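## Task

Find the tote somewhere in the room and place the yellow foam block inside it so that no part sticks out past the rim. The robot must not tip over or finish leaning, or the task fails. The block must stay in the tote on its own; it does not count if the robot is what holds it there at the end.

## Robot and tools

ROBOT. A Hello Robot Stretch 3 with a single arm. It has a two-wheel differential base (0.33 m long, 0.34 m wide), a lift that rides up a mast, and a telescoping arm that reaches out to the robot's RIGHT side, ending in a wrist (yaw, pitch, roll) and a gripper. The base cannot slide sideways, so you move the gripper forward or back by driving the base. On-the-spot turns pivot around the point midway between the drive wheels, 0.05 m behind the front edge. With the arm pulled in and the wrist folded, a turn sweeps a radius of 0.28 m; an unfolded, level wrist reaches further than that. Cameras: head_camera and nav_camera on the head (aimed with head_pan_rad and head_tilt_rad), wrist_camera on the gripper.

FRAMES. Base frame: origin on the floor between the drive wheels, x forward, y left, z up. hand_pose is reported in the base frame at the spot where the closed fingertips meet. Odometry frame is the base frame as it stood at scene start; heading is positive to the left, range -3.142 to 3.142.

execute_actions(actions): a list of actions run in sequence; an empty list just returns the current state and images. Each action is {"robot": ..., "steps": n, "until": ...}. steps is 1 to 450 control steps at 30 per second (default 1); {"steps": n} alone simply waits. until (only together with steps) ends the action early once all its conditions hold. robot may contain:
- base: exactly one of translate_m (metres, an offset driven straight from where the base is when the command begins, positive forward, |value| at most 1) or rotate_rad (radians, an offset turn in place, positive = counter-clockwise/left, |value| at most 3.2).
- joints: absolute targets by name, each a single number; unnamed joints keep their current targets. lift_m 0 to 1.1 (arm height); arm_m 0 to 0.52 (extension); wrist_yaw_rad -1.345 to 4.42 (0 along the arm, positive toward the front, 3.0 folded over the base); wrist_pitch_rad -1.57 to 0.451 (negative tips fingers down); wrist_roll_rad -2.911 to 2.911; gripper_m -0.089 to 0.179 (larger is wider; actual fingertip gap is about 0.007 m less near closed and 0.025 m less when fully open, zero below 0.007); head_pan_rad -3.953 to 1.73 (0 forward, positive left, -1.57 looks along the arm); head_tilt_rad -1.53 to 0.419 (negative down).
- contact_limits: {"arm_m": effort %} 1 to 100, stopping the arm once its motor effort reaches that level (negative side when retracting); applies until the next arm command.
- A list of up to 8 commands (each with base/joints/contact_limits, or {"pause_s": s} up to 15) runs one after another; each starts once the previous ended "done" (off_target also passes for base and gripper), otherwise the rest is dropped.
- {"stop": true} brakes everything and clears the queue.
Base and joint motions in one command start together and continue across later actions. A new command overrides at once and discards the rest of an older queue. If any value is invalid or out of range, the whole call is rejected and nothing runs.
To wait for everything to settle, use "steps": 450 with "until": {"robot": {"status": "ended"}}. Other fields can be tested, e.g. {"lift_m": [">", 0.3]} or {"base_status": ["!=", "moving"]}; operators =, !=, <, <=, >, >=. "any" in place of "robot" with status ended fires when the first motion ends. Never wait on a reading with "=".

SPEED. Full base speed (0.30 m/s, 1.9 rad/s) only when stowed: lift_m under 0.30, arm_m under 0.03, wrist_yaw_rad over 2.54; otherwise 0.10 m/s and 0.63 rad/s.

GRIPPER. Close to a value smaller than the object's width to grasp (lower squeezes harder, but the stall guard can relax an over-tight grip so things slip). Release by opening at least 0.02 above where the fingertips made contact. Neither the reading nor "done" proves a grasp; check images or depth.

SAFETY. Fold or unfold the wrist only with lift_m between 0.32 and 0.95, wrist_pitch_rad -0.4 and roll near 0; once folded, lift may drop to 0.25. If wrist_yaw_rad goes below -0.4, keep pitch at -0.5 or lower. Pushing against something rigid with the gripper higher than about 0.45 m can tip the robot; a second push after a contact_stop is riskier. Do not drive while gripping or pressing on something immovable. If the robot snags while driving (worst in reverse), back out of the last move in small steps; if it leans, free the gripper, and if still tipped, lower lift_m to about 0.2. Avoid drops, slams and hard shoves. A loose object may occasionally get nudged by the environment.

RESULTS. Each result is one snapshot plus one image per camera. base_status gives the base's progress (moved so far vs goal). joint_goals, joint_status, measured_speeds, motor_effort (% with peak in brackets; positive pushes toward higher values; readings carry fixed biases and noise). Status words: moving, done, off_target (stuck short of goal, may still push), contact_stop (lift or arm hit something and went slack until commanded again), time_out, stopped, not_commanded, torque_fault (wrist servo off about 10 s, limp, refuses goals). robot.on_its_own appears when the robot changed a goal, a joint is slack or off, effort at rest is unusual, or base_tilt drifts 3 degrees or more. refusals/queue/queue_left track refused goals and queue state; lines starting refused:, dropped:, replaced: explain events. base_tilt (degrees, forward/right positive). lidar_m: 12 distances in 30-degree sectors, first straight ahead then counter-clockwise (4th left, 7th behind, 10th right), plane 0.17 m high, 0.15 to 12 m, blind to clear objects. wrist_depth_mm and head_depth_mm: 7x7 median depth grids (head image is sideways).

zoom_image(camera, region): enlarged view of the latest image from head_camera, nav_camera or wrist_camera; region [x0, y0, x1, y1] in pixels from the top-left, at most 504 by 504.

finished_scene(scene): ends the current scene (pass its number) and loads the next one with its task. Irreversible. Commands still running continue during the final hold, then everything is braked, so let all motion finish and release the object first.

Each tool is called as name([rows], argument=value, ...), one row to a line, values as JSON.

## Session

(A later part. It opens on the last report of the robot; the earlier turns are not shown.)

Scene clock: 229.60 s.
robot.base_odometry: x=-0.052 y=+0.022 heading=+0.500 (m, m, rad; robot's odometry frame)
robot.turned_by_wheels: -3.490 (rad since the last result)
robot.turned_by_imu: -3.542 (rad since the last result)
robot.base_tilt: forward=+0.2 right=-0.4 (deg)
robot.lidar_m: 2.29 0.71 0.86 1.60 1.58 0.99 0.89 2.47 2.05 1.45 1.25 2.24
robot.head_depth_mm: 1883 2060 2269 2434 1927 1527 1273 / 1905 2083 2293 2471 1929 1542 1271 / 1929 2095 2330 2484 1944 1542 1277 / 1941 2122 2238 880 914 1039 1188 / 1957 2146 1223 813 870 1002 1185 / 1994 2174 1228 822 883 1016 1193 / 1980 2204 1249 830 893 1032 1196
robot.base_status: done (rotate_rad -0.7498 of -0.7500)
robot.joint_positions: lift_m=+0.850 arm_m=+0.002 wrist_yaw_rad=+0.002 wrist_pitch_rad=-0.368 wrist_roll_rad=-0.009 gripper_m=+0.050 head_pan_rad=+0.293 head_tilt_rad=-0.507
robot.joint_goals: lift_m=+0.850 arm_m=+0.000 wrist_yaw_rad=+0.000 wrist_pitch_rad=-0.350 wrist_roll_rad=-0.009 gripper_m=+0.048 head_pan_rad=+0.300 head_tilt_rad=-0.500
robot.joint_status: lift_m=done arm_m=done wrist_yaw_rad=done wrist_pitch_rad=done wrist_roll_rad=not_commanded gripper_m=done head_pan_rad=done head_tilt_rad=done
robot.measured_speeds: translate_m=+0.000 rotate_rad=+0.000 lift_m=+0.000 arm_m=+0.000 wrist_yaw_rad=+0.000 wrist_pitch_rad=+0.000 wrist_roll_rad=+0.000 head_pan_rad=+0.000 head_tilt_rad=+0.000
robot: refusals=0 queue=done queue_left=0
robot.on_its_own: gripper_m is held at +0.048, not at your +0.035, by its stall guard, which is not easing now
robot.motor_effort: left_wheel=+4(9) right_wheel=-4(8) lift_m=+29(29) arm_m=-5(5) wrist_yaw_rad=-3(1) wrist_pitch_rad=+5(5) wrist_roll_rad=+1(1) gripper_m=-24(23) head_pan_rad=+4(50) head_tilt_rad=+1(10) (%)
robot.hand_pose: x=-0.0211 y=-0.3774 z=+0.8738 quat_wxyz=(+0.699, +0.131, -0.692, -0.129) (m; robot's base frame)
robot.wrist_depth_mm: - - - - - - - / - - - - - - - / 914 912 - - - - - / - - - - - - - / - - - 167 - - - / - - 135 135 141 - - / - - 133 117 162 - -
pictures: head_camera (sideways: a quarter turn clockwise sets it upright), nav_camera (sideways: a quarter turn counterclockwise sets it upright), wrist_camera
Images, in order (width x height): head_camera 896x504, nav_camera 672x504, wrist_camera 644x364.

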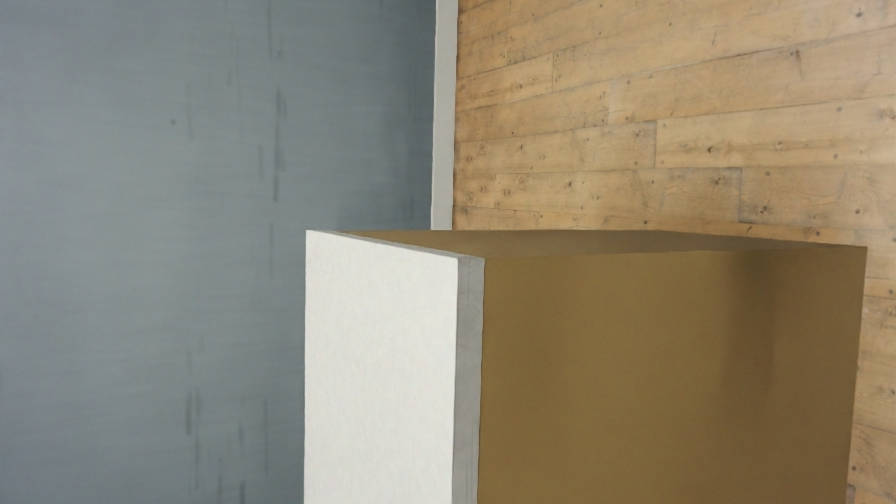

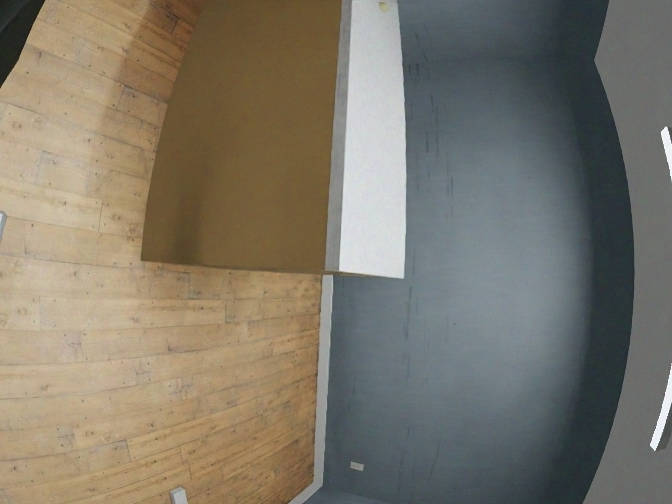

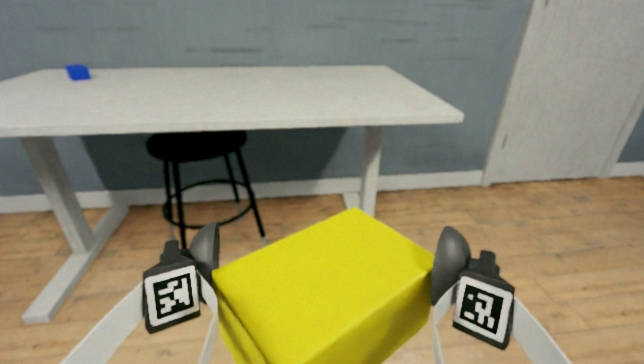

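execute_actions([
  {"robot":[{"base":{"rotate_rad":-0.1},"joints":{"head_pan_rad":1.5,"head_tilt_rad":-0.6}},{"base":{"translate_m":1.0}},{"base":{"translate_m":0.4}}],"steps":450},
  {"steps":200,"until":{"robot":{"status":"ended"}}},
])

Scene clock: 251.77 s.
robot.base_odometry: x=+1.238 y=+0.568 heading=+0.400 (m, m, rad; robot's odometry frame)
robot.turned_by_wheels: -0.100 (rad since the last result)
robot.turned_by_imu: -0.097 (rad since the last result)
robot.base_tilt: forward=+0.3 right=-0.4 (deg)
robot.lidar_m: 0.97 0.96 1.10 1.87 0.50 0.53 2.28 2.99 1.30 1.13 1.46 1.13
robot.head_depth_mm: 1256 1342 1436 1541 1613 1438 1216 / 1466 1574 1701 1860 1760 1434 1216 / 1748 1904 2115 2196 1758 1437 1220 / 2058 2301 2548 2269 1769 1450 1218 / 2017 2253 2489 2165 1776 1454 1225 / 1942 2135 2375 2305 1780 1467 1252 / 1881 2070 2299 2232 1321 749 -
robot.base_status: done (translate_m +0.4000 of +0.4000)
robot.joint_positions: lift_m=+0.850 arm_m=+0.002 wrist_yaw_rad=+0.002 wrist_pitch_rad=-0.368 wrist_roll_rad=-0.009 gripper_m=+0.050 head_pan_rad=+1.493 head_tilt_rad=-0.593
robot.joint_goals: lift_m=+0.850 arm_m=+0.000 wrist_yaw_rad=+0.000 wrist_pitch_rad=-0.350 wrist_roll_rad=-0.009 gripper_m=+0.048 head_pan_rad=+1.500 head_tilt_rad=-0.600
robot.joint_status: lift_m=done arm_m=done wrist_yaw_rad=done wrist_pitch_rad=done wrist_roll_rad=not_commanded gripper_m=done head_pan_rad=done head_tilt_rad=done
robot.measured_speeds: translate_m=+0.000 rotate_rad=+0.000 lift_m=+0.000 arm_m=+0.000 wrist_yaw_rad=+0.000 wrist_pitch_rad=+0.000 wrist_roll_rad=+0.000 head_pan_rad=+0.000 head_tilt_rad=+0.000
robot: refusals=0 queue=done queue_left=0
robot.on_its_own: gripper_m is held at +0.048, not at your +0.035, by its stall guard, which is not easing now
robot.motor_effort: left_wheel=+4(9) right_wheel=-4(8) lift_m=+29(29) arm_m=-5(5) wrist_yaw_rad=-2(2) wrist_pitch_rad=+5(5) wrist_roll_rad=+0(1) gripper_m=-23(24) head_pan_rad=+4(51) head_tilt_rad=-3(11) (%)
robot.hand_pose: x=-0.0211 y=-0.3774 z=+0.8738 quat_wxyz=(+0.699, +0.131, -0.692, -0.129) (m; robot's base frame)
robot.wrist_depth_mm: 966 - - - - - - / - - - - - - - / - - - - 823 800 794 / - - - - - - - / - - - 167 - - - / - - 135 135 141 - - / - - 133 117 162 - -
pictures: head_camera (sideways: a quarter turn clockwise sets it upright), nav_camera (sideways: a quarter turn counterclockwise sets it upright), wrist_camera
Images, in order (width x height): head_camera 896x504, nav_camera 672x504, wrist_camera 644x364.

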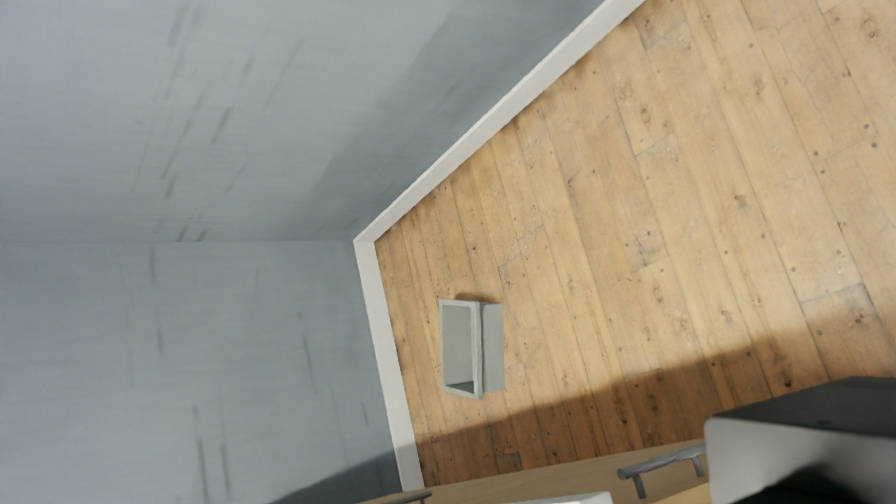

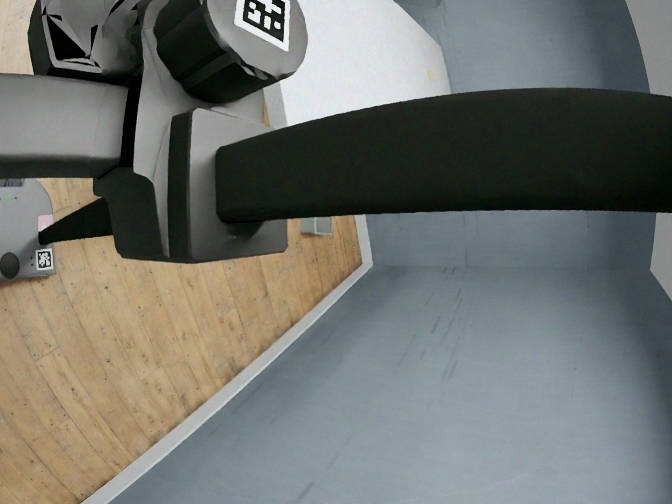

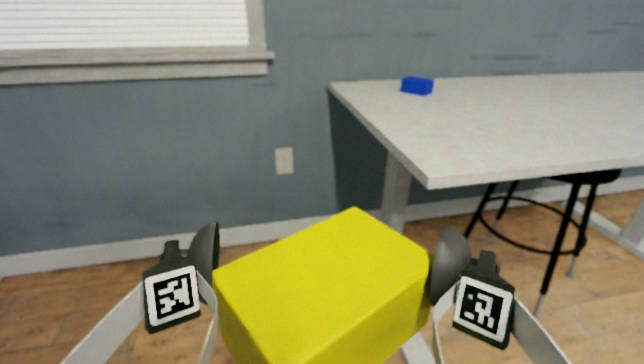

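execute_actions([
  {"robot":[{"base":{"translate_m":0.25}},{"base":{"rotate_rad":1.8},"joints":{"head_pan_rad":0,"head_tilt_rad":-0.8}},{"base":{"translate_m":0.8}}],"steps":450},
  {"steps":200,"until":{"robot":{"status":"ended"}}},
])

Scene clock: 287.40 s.
robot.base_odometry: x=+0.997 y=+1.312 heading=+2.200 (m, m, rad; robot's odometry frame)
robot.turned_by_wheels: +1.800 (rad since the last result)
robot.turned_by_imu: +1.834 (rad since the last result)
robot.base_tilt: forward=+0.1 right=-0.2 (deg)
robot.lidar_m: 1.57 0.51 0.35 0.34 0.34 1.91 2.18 1.03 0.72 0.68 0.70 0.92
robot.head_depth_mm: 1397 1575 1747 1686 1495 1288 1124 / 1391 1586 1867 1792 1501 1288 1127 / 1371 1583 1859 1792 1466 1292 1134 / 1364 1566 1837 1801 1465 1296 1136 / 1354 1557 1829 1791 1498 1296 1132 / 1347 1534 1751 1754 1507 1299 1133 / 1288 1259 1205 1161 1110 1069 1078
robot.base_status: done (translate_m +0.8000 of +0.8000)
robot.joint_positions: lift_m=+0.850 arm_m=+0.002 wrist_yaw_rad=+0.002 wrist_pitch_rad=-0.368 wrist_roll_rad=-0.009 gripper_m=+0.050 head_pan_rad=+0.007 head_tilt_rad=-0.790
robot.joint_goals: lift_m=+0.850 arm_m=+0.000 wrist_yaw_rad=+0.000 wrist_pitch_rad=-0.350 wrist_roll_rad=-0.009 gripper_m=+0.048 head_pan_rad=+0.000 head_tilt_rad=-0.800
robot.joint_status: lift_m=done arm_m=done wrist_yaw_rad=done wrist_pitch_rad=done wrist_roll_rad=not_commanded gripper_m=done head_pan_rad=done head_tilt_rad=done
robot.measured_speeds: translate_m=+0.000 rotate_rad=+0.000 lift_m=+0.000 arm_m=+0.000 wrist_yaw_rad=+0.000 wrist_pitch_rad=+0.000 wrist_roll_rad=+0.000 head_pan_rad=+0.000 head_tilt_rad=+0.000
robot: refusals=0 queue=done queue_left=0
robot.on_its_own: gripper_m is held at +0.048, not at your +0.035, by its stall guard, which is not easing now
robot.motor_effort: left_wheel=-2(7) right_wheel=+2(6) lift_m=+29(29) arm_m=-4(5) wrist_yaw_rad=-1(4) wrist_pitch_rad=+5(5) wrist_roll_rad=+1(0) gripper_m=-24(25) head_pan_rad=-4(51) head_tilt_rad=-3(14) (%)
robot.hand_pose: x=-0.0211 y=-0.3774 z=+0.8738 quat_wxyz=(+0.699, +0.131, -0.692, -0.129) (m; robot's base frame)
robot.wrist_depth_mm: 393 390 389 391 391 394 389 / 421 422 423 423 426 423 421 / 464 457 460 460 457 458 456 / 500 505 504 502 498 503 501 / 548 557 532 167 536 548 547 / 613 593 135 134 141 603 611 / 696 718 133 117 163 713 695
pictures: head_camera (sideways: a quarter turn clockwise sets it upright), nav_camera (sideways: a quarter turn counterclockwise sets it upright), wrist_camera
Images, in order (width x height): head_camera 896x504, nav_camera 672x504, wrist_camera 644x364.

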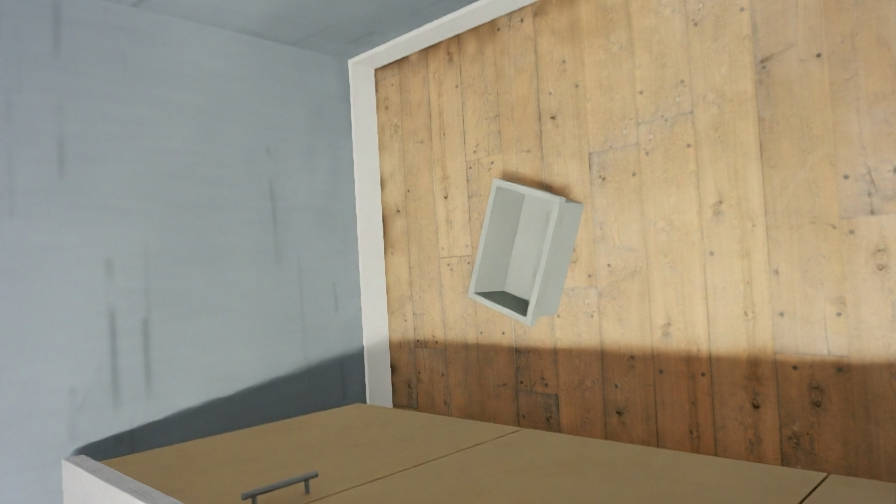

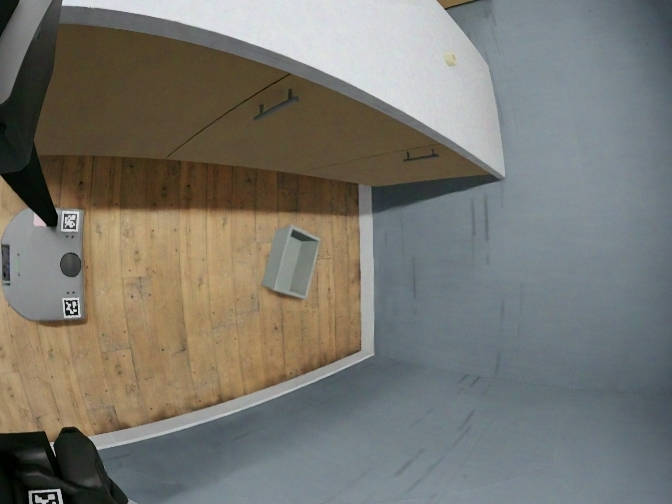

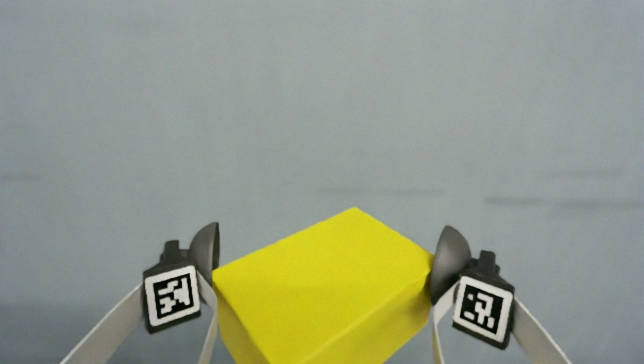

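execute_actions([
  {"robot":[{"base":{"translate_m":0.33}},{"base":{"rotate_rad":1.54},"joints":{"head_pan_rad":-1.57,"head_tilt_rad":-1.1}},{"joints":{"lift_m":0.45,"wrist_pitch_rad":-0.8}}],"steps":450},
  {"steps":200,"until":{"robot":{"status":"ended"}}},
])

Scene clock: 313.33 s.
robot.base_odometry: x=+0.803 y=+1.579 heading=-2.543 (m, m, rad; robot's odometry frame)
robot.turned_by_wheels: +1.540 (rad since the last result)
robot.turned_by_imu: +1.569 (rad since the last result)
robot.base_tilt: forward=+0.3 right=-0.3 (deg)
robot.lidar_m: 0.35 0.36 0.47 2.51 1.03 0.71 0.66 0.68 0.87 1.25 0.55 0.38
robot.head_depth_mm: 1283 1509 1553 1431 1302 1188 1120 / 1262 1550 1596 1433 1297 1191 - / 1251 1541 1606 1415 1305 - - / 1232 1504 1592 1406 1318 1208 - / 1224 1479 1606 1391 1302 1195 1095 / 1208 1473 1604 1435 1302 1194 1096 / 1189 1349 1294 1216 1171 1159 1070
robot.base_status: done (rotate_rad +1.5398 of +1.5400)
robot.joint_positions: lift_m=+0.450 arm_m=+0.002 wrist_yaw_rad=+0.002 wrist_pitch_rad=-0.811 wrist_roll_rad=-0.009 gripper_m=+0.050 head_pan_rad=-1.563 head_tilt_rad=-1.087
robot.joint_goals: lift_m=+0.450 arm_m=+0.000 wrist_yaw_rad=+0.000 wrist_pitch_rad=-0.800 wrist_roll_rad=-0.009 gripper_m=+0.048 head_pan_rad=-1.570 head_tilt_rad=-1.100
robot.joint_status: lift_m=done arm_m=done wrist_yaw_rad=done wrist_pitch_rad=done wrist_roll_rad=not_commanded gripper_m=done head_pan_rad=done head_tilt_rad=done
robot.measured_speeds: translate_m=+0.000 rotate_rad=+0.000 lift_m=+0.000 arm_m=+0.000 wrist_yaw_rad=+0.000 wrist_pitch_rad=+0.000 wrist_roll_rad=+0.000 head_pan_rad=+0.000 head_tilt_rad=+0.000
robot: refusals=0 queue=done queue_left=0
robot.on_its_own: gripper_m is held at +0.048, not at your +0.035, by its stall guard, which is not easing now
robot.motor_effort: left_wheel=-2(5) right_wheel=+3(6) lift_m=+23(28) arm_m=-4(5) wrist_yaw_rad=-1(1) wrist_pitch_rad=+3(3) wrist_roll_rad=+0(0) gripper_m=-25(24) head_pan_rad=-4(51) head_tilt_rad=-6(19) (%)
robot.hand_pose: x=-0.0213 y=-0.3060 z=+0.3865 quat_wxyz=(+0.653, +0.281, -0.646, -0.277) (m; robot's base frame)
robot.wrist_depth_mm: 485 741 - 987 - 974 715 / 486 845 894 893 864 864 713 / 486 753 718 713 732 769 699 / 489 661 650 606 665 663 661 / 552 598 597 167 599 605 596 / 530 559 135 135 141 538 539 / 497 486 134 117 323 482 489
pictures: head_camera (sideways: a quarter turn clockwise sets it upright), nav_camera (sideways: a quarter turn counterclockwise sets it upright), wrist_camera
Images, in order (width x height): head_camera 896x504, nav_camera 672x504, wrist_camera 644x364.

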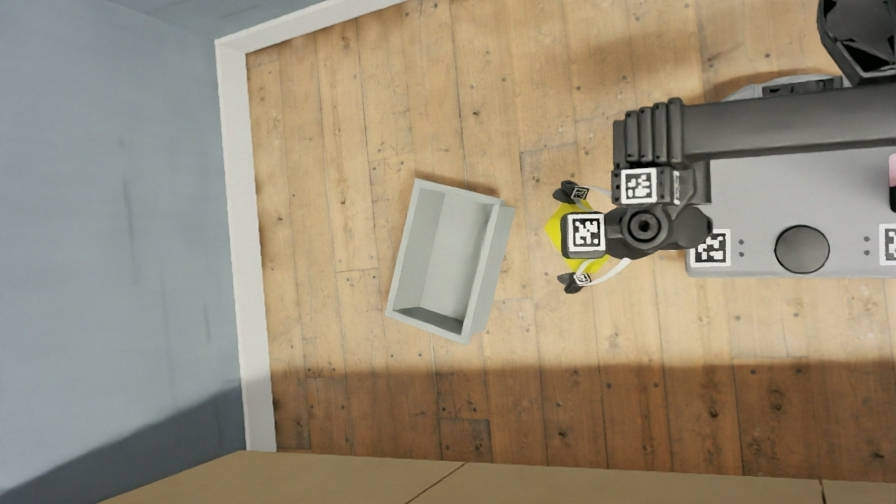

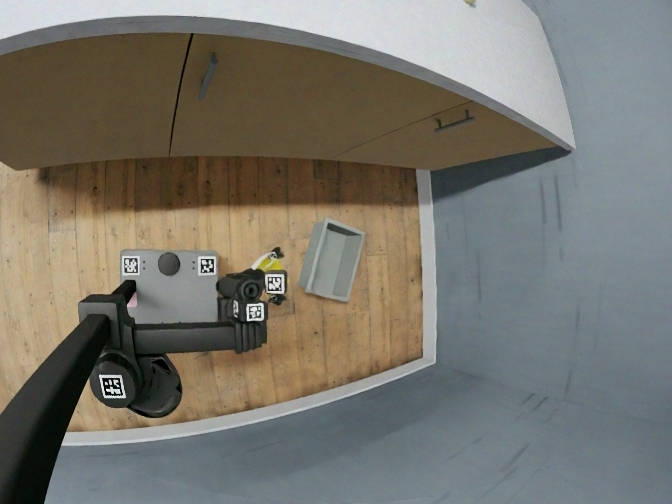

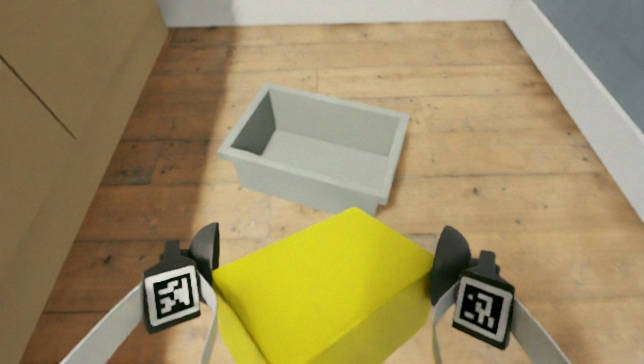

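execute_actions([
  {"robot":[{"base":{"translate_m":0.035},"joints":{"arm_m":0.36}},{"joints":{"lift_m":0.31}}],"steps":450,"until":{"robot":{"status":"ended"}}},
])

Scene clock: 325.77 s.
robot.base_odometry: x=+0.774 y=+1.559 heading=-2.543 (m, m, rad; robot's odometry frame)
robot.turned_by_wheels: +0.000 (rad since the last result)
robot.turned_by_imu: +0.001 (rad since the last result)
robot.base_tilt: forward=+0.2 right=-0.3 (deg)
robot.lidar_m: 0.32 0.32 0.42 2.51 1.09 0.75 0.70 0.71 0.92 1.24 0.50 0.34
robot.head_depth_mm: 1272 1541 1573 1439 1304 1181 1119 / 1263 1549 1595 1430 1307 1203 - / 1252 1527 1599 1408 1302 - - / 1229 1506 1594 1376 1301 1225 - / 1217 1487 1600 1410 1300 1192 1095 / 1202 1465 1601 1431 1301 1186 1098 / 1163 1255 1168 1100 1029 969 916
robot.base_status: done (translate_m +0.0350 of +0.0350)
robot.joint_positions: lift_m=+0.310 arm_m=+0.360 wrist_yaw_rad=+0.002 wrist_pitch_rad=-0.811 wrist_roll_rad=-0.009 gripper_m=+0.050 head_pan_rad=-1.563 head_tilt_rad=-1.087
robot.joint_goals: lift_m=+0.310 arm_m=+0.360 wrist_yaw_rad=+0.000 wrist_pitch_rad=-0.800 wrist_roll_rad=-0.009 gripper_m=+0.048 head_pan_rad=-1.570 head_tilt_rad=-1.100
robot.joint_status: lift_m=done arm_m=done wrist_yaw_rad=done wrist_pitch_rad=done wrist_roll_rad=not_commanded gripper_m=done head_pan_rad=done head_tilt_rad=done
robot.measured_speeds: translate_m=+0.000 rotate_rad=+0.000 lift_m=+0.000 arm_m=+0.000 wrist_yaw_rad=+0.000 wrist_pitch_rad=+0.000 wrist_roll_rad=+0.000 head_pan_rad=+0.000 head_tilt_rad=+0.000
robot: refusals=0 queue=done queue_left=0
robot.on_its_own: gripper_m is held at +0.048, not at your +0.035, by its stall guard, which is not easing now
robot.motor_effort: left_wheel=-2(3) right_wheel=+2(6) lift_m=+23(22) arm_m=+4(4) wrist_yaw_rad=-2(1) wrist_pitch_rad=+3(3) wrist_roll_rad=+0(0) gripper_m=-23(24) head_pan_rad=-4(4) head_tilt_rad=-4(4) (%)
robot.hand_pose: x=-0.0213 y=-0.6636 z=+0.2464 quat_wxyz=(+0.653, +0.281, -0.646, -0.278) (m; robot's base frame)
robot.wrist_depth_mm: 528 659 661 671 671 675 660 / 547 648 637 648 634 635 627 / 541 558 562 550 558 557 540 / 500 500 493 494 494 491 489 / 446 441 361 167 441 441 441 / 409 407 135 135 141 396 396 / 370 270 134 117 259 294 365
pictures: head_camera (sideways: a quarter turn clockwise sets it upright), nav_camera (sideways: a quarter turn counterclockwise sets it upright), wrist_camera
Images, in order (width x height): head_camera 896x504, nav_camera 672x504, wrist_camera 644x364.

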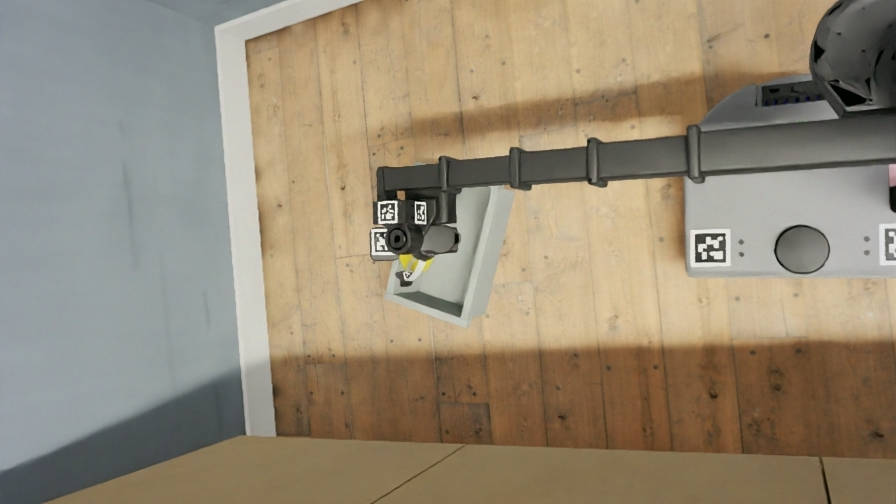

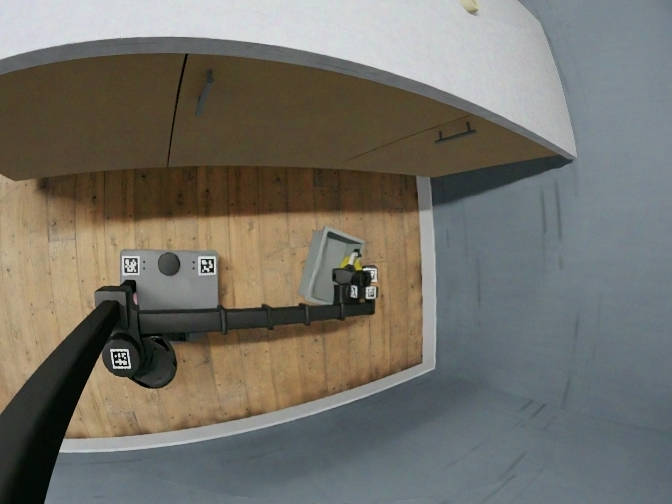

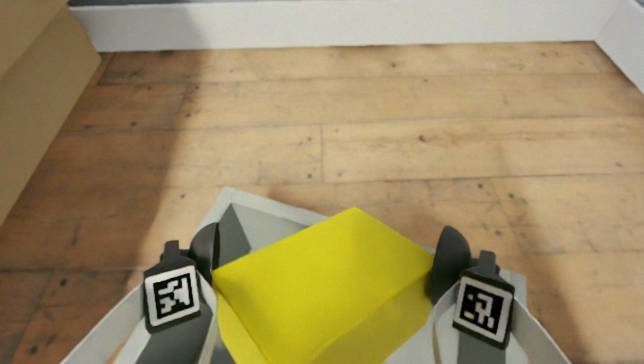

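execute_actions([
  {"robot":[{"joints":{"arm_m":0.32}},{"joints":{"lift_m":0.24}}],"steps":450,"until":{"robot":{"status":"ended"}}},
])

Scene clock: 332.27 s.
robot.base_odometry: x=+0.774 y=+1.559 heading=-2.543 (m, m, rad; robot's odometry frame)
robot.turned_by_wheels: +0.000 (rad since the last result)
robot.turned_by_imu: +0.001 (rad since the last result)
robot.base_tilt: forward=+0.3 right=-0.3 (deg)
robot.lidar_m: 0.32 0.33 0.42 2.50 1.09 0.75 0.70 0.71 0.92 0.55 0.50 0.34
robot.head_depth_mm: 1275 1540 1574 1432 1299 1189 1119 / 1259 1557 1601 1432 1300 1206 - / 1247 1522 1598 1439 1297 - - / 1231 1506 1606 1374 1301 1219 - / 1215 1474 1596 1415 1297 1196 1097 / 1204 1461 1598 1440 1306 1190 1099 / 1160 1251 1174 1098 1029 972 920
robot.base_status: done (translate_m +0.0350 of +0.0350)
robot.joint_positions: lift_m=+0.240 arm_m=+0.320 wrist_yaw_rad=+0.002 wrist_pitch_rad=-0.812 wrist_roll_rad=-0.009 gripper_m=+0.050 head_pan_rad=-1.563 head_tilt_rad=-1.087
robot.joint_goals: lift_m=+0.240 arm_m=+0.320 wrist_yaw_rad=+0.000 wrist_pitch_rad=-0.800 wrist_roll_rad=-0.009 gripper_m=+0.048 head_pan_rad=-1.570 head_tilt_rad=-1.100
robot.joint_status: lift_m=done arm_m=done wrist_yaw_rad=done wrist_pitch_rad=done wrist_roll_rad=not_commanded gripper_m=done head_pan_rad=done head_tilt_rad=done
robot.measured_speeds: translate_m=+0.000 rotate_rad=+0.000 lift_m=+0.000 arm_m=+0.000 wrist_yaw_rad=+0.000 wrist_pitch_rad=+0.000 wrist_roll_rad=+0.000 head_pan_rad=+0.000 head_tilt_rad=+0.000
robot: refusals=0 queue=done queue_left=0
robot.on_its_own: gripper_m is held at +0.048, not at your +0.035, by its stall guard, which is not easing now
robot.motor_effort: left_wheel=-2(2) right_wheel=+3(3) lift_m=+23(23) arm_m=-5(4) wrist_yaw_rad=-1(1) wrist_pitch_rad=+3(3) wrist_roll_rad=+0(1) gripper_m=-22(25) head_pan_rad=-3(4) head_tilt_rad=-5(5) (%)
robot.hand_pose: x=-0.0213 y=-0.6242 z=+0.1764 quat_wxyz=(+0.653, +0.281, -0.646, -0.278) (m; robot's base frame)
robot.wrist_depth_mm: 557 627 617 622 616 615 615 / 516 527 525 528 532 520 520 / 466 456 304 458 461 457 455 / 406 400 329 314 273 402 401 / 365 255 355 166 297 263 360 / 335 219 135 135 141 217 325 / 298 190 134 117 228 246 299
pictures: head_camera (sideways: a quarter turn clockwise sets it upright), nav_camera (sideways: a quarter turn counterclockwise sets it upright), wrist_camera
Images, in order (width x height): head_camera 896x504, nav_camera 672x504, wrist_camera 644x364.

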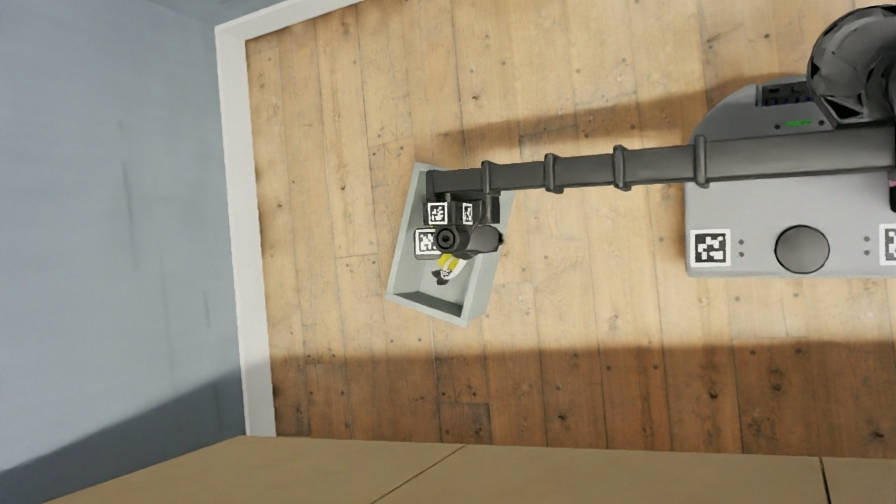

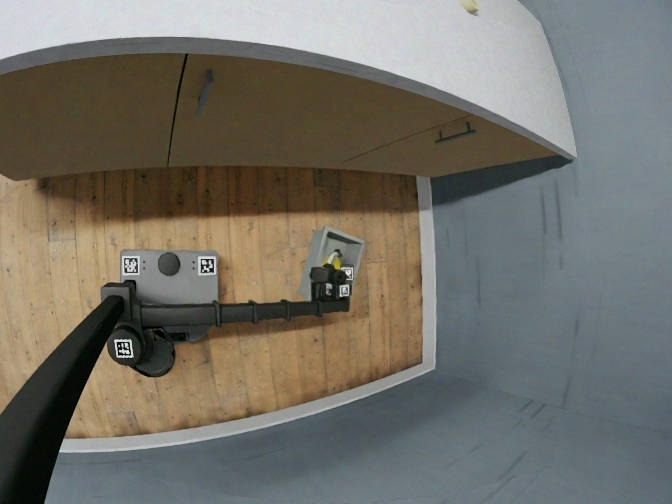

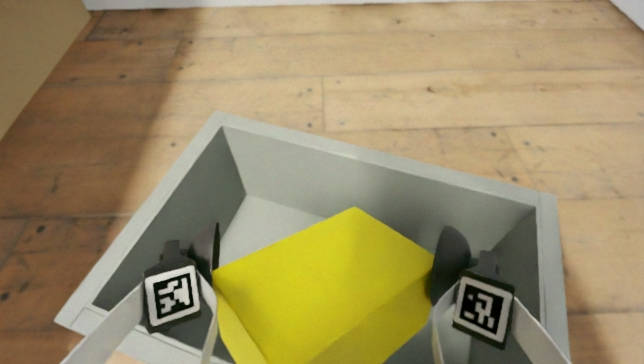

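execute_actions([
  {"robot":[{"joints":{"lift_m":0.20}},{"joints":{"gripper_m":0.12}},{"pause_s":0.5},{"joints":{"lift_m":0.42}}],"steps":450,"until":{"robot":{"status":"ended"}}},
])

Scene clock: 341.27 s.
robot.base_odometry: x=+0.774 y=+1.559 heading=-2.543 (m, m, rad; robot's odometry frame)
robot.turned_by_wheels: +0.000 (rad since the last result)
robot.turned_by_imu: +0.001 (rad since the last result)
robot.base_tilt: forward=+0.2 right=-0.3 (deg)
robot.lidar_m: 0.32 0.33 0.42 2.51 1.09 0.75 0.70 0.71 0.92 1.25 0.50 0.34
robot.head_depth_mm: 1273 1538 1575 1428 1300 1186 1120 / 1260 1558 1596 1427 1300 1207 - / 1249 1528 1613 1359 1297 - - / 1233 1508 1610 1417 1291 1225 - / 1222 1493 1603 1416 1296 1189 1096 / 1204 1459 1597 1433 1305 1191 1095 / 1169 1254 1173 1095 1035 974 920
robot.base_status: done (translate_m +0.0350 of +0.0350)
robot.joint_positions: lift_m=+0.420 arm_m=+0.320 wrist_yaw_rad=+0.002 wrist_pitch_rad=-0.810 wrist_roll_rad=-0.009 gripper_m=+0.120 head_pan_rad=-1.563 head_tilt_rad=-1.087
robot.joint_goals: lift_m=+0.420 arm_m=+0.320 wrist_yaw_rad=+0.000 wrist_pitch_rad=-0.800 wrist_roll_rad=-0.009 gripper_m=+0.120 head_pan_rad=-1.570 head_tilt_rad=-1.100
robot.joint_status: lift_m=done arm_m=done wrist_yaw_rad=done wrist_pitch_rad=done wrist_roll_rad=not_commanded gripper_m=done head_pan_rad=done head_tilt_rad=done
robot.measured_speeds: translate_m=+0.000 rotate_rad=+0.000 lift_m=+0.000 arm_m=+0.000 wrist_yaw_rad=+0.000 wrist_pitch_rad=+0.000 wrist_roll_rad=+0.000 head_pan_rad=+0.000 head_tilt_rad=+0.000
robot: refusals=0 queue=done queue_left=0
robot.motor_effort: left_wheel=-2(3) right_wheel=+2(2) lift_m=+29(31) arm_m=-5(5) wrist_yaw_rad=-2(2) wrist_pitch_rad=+3(3) wrist_roll_rad=+0(1) gripper_m=+2(91) head_pan_rad=-3(3) head_tilt_rad=-5(4) (%)
robot.hand_pose: x=-0.0213 y=-0.6245 z=+0.3564 quat_wxyz=(+0.653, +0.280, -0.646, -0.277) (m; robot's base frame)
robot.wrist_depth_mm: 477 692 722 730 733 736 703 / 471 772 791 804 807 796 710 / 474 709 724 703 712 710 671 / 541 630 634 627 632 622 632 / 532 568 523 488 571 567 558 / 508 529 490 498 448 513 503 / 467 464 459 467 411 459 464
pictures: head_camera (sideways: a quarter turn clockwise sets it upright), nav_camera (sideways: a quarter turn counterclockwise sets it upright), wrist_camera
Images, in order (width x height): head_camera 896x504, nav_camera 672x504, wrist_camera 644x364.

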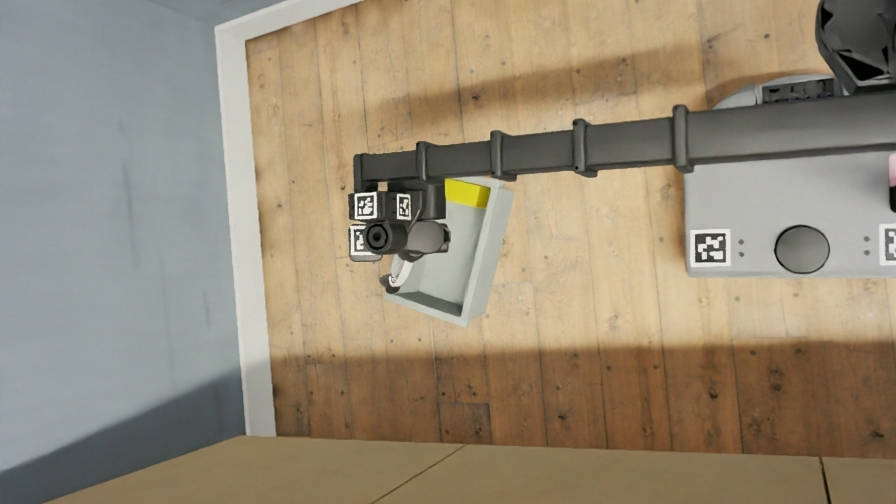

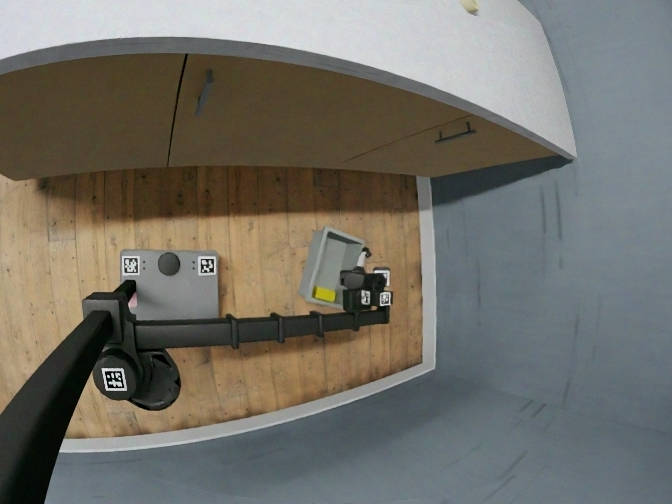

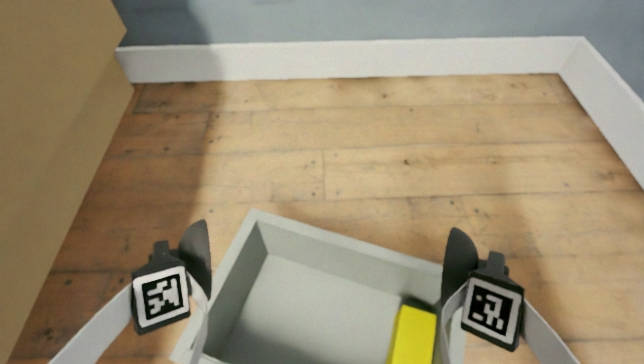

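execute_actions([
  {"robot":{"joints":{"arm_m":0.0}},"steps":450,"until":{"robot":{"status":"ended"}}},
])

zoom_image(camera="head_camera", region=[350,120,580,360])

Scene clock: 348.67 s.
robot.base_odometry: x=+0.774 y=+1.559 heading=-2.543 (m, m, rad; robot's odometry frame)
robot.turned_by_wheels: +0.000 (rad since the last result)
robot.turned_by_imu: +0.001 (rad since the last result)
robot.base_tilt: forward=+0.3 right=-0.3 (deg)
robot.lidar_m: 0.32 0.32 0.42 2.51 1.09 0.75 0.70 0.71 0.92 1.25 0.50 0.34
robot.head_depth_mm: 1274 1526 1570 1437 1300 1191 1122 / 1260 1552 1604 1429 1298 1197 - / 1242 1534 1599 1391 1318 - - / 1230 1506 1602 1411 1321 1214 - / 1219 1487 1599 1407 1302 1194 1095 / 1202 1468 1598 1429 1296 1196 1101 / 1170 1262 1172 1095 1033 976 921
robot.base_status: done (translate_m +0.0350 of +0.0350)
robot.joint_positions: lift_m=+0.420 arm_m=+0.002 wrist_yaw_rad=+0.002 wrist_pitch_rad=-0.810 wrist_roll_rad=-0.009 gripper_m=+0.120 head_pan_rad=-1.563 head_tilt_rad=-1.087
robot.joint_goals: lift_m=+0.420 arm_m=+0.000 wrist_yaw_rad=+0.000 wrist_pitch_rad=-0.800 wrist_roll_rad=-0.009 gripper_m=+0.120 head_pan_rad=-1.570 head_tilt_rad=-1.100
robot.joint_status: lift_m=done arm_m=done wrist_yaw_rad=done wrist_pitch_rad=done wrist_roll_rad=not_commanded gripper_m=done head_pan_rad=done head_tilt_rad=done
robot.measured_speeds: translate_m=+0.000 rotate_rad=+0.000 lift_m=+0.000 arm_m=+0.000 wrist_yaw_rad=+0.000 wrist_pitch_rad=+0.000 wrist_roll_rad=+0.000 head_pan_rad=+0.000 head_tilt_rad=+0.000
robot: refusals=0 queue=done queue_left=0
robot.motor_effort: left_wheel=-3(3) right_wheel=+2(2) lift_m=+29(29) arm_m=-5(6) wrist_yaw_rad=-2(2) wrist_pitch_rad=+3(3) wrist_roll_rad=+1(1) gripper_m=+0(0) head_pan_rad=-3(4) head_tilt_rad=-4(5) (%)
robot.hand_pose: x=-0.0213 y=-0.3063 z=+0.3564 quat_wxyz=(+0.653, +0.280, -0.646, -0.277) (m; robot's base frame)
robot.wrist_depth_mm: 441 660 966 969 979 935 734 / 442 755 818 825 828 810 736 / 439 694 693 681 638 714 688 / 447 644 621 575 604 631 620 / 502 573 573 558 558 570 560 / 495 524 518 516 511 513 514 / 469 461 475 467 471 459 459
pictures: head_camera (sideways: a quarter turn clockwise sets it upright), nav_camera (sideways: a quarter turn counterclockwise sets it upright), wrist_camera
Images, in order (width x height): head_camera 896x504, nav_camera 672x504, wrist_camera 644x364.

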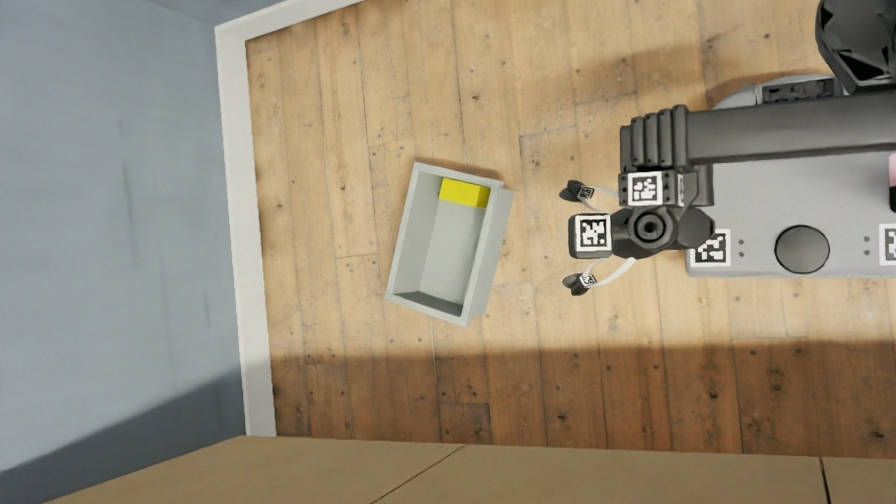

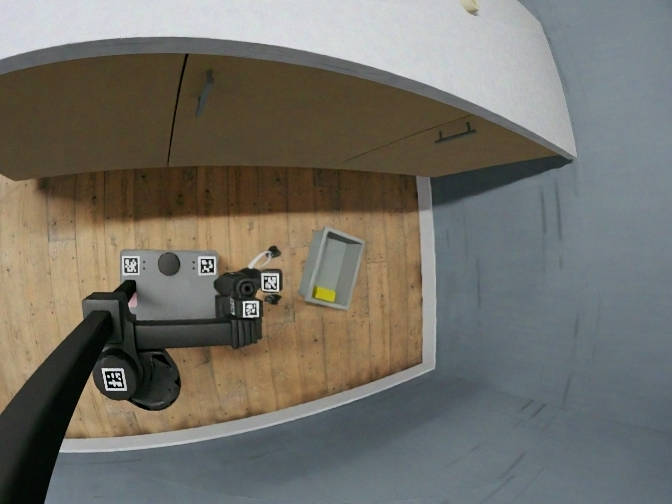

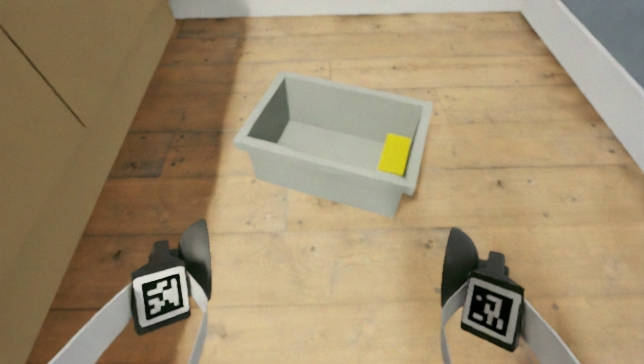

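Region (350, 120, 580, 360) of head_camera's 896x504 image, scaled by 2.100, with more detail than that image has; it fills the left 483 columns of this view, and the rest is white.

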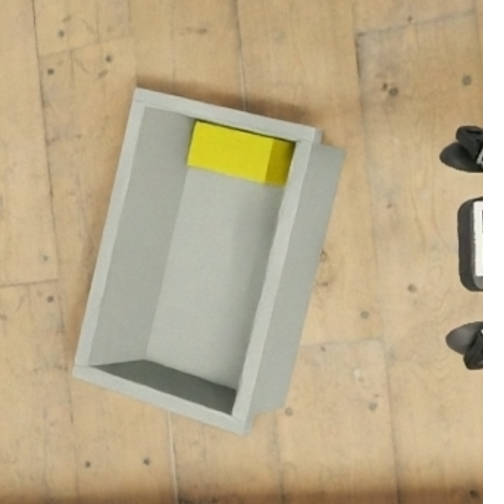

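Inside, below the rim.

finished_scene(scene=1)

The scene is finished: the task was done.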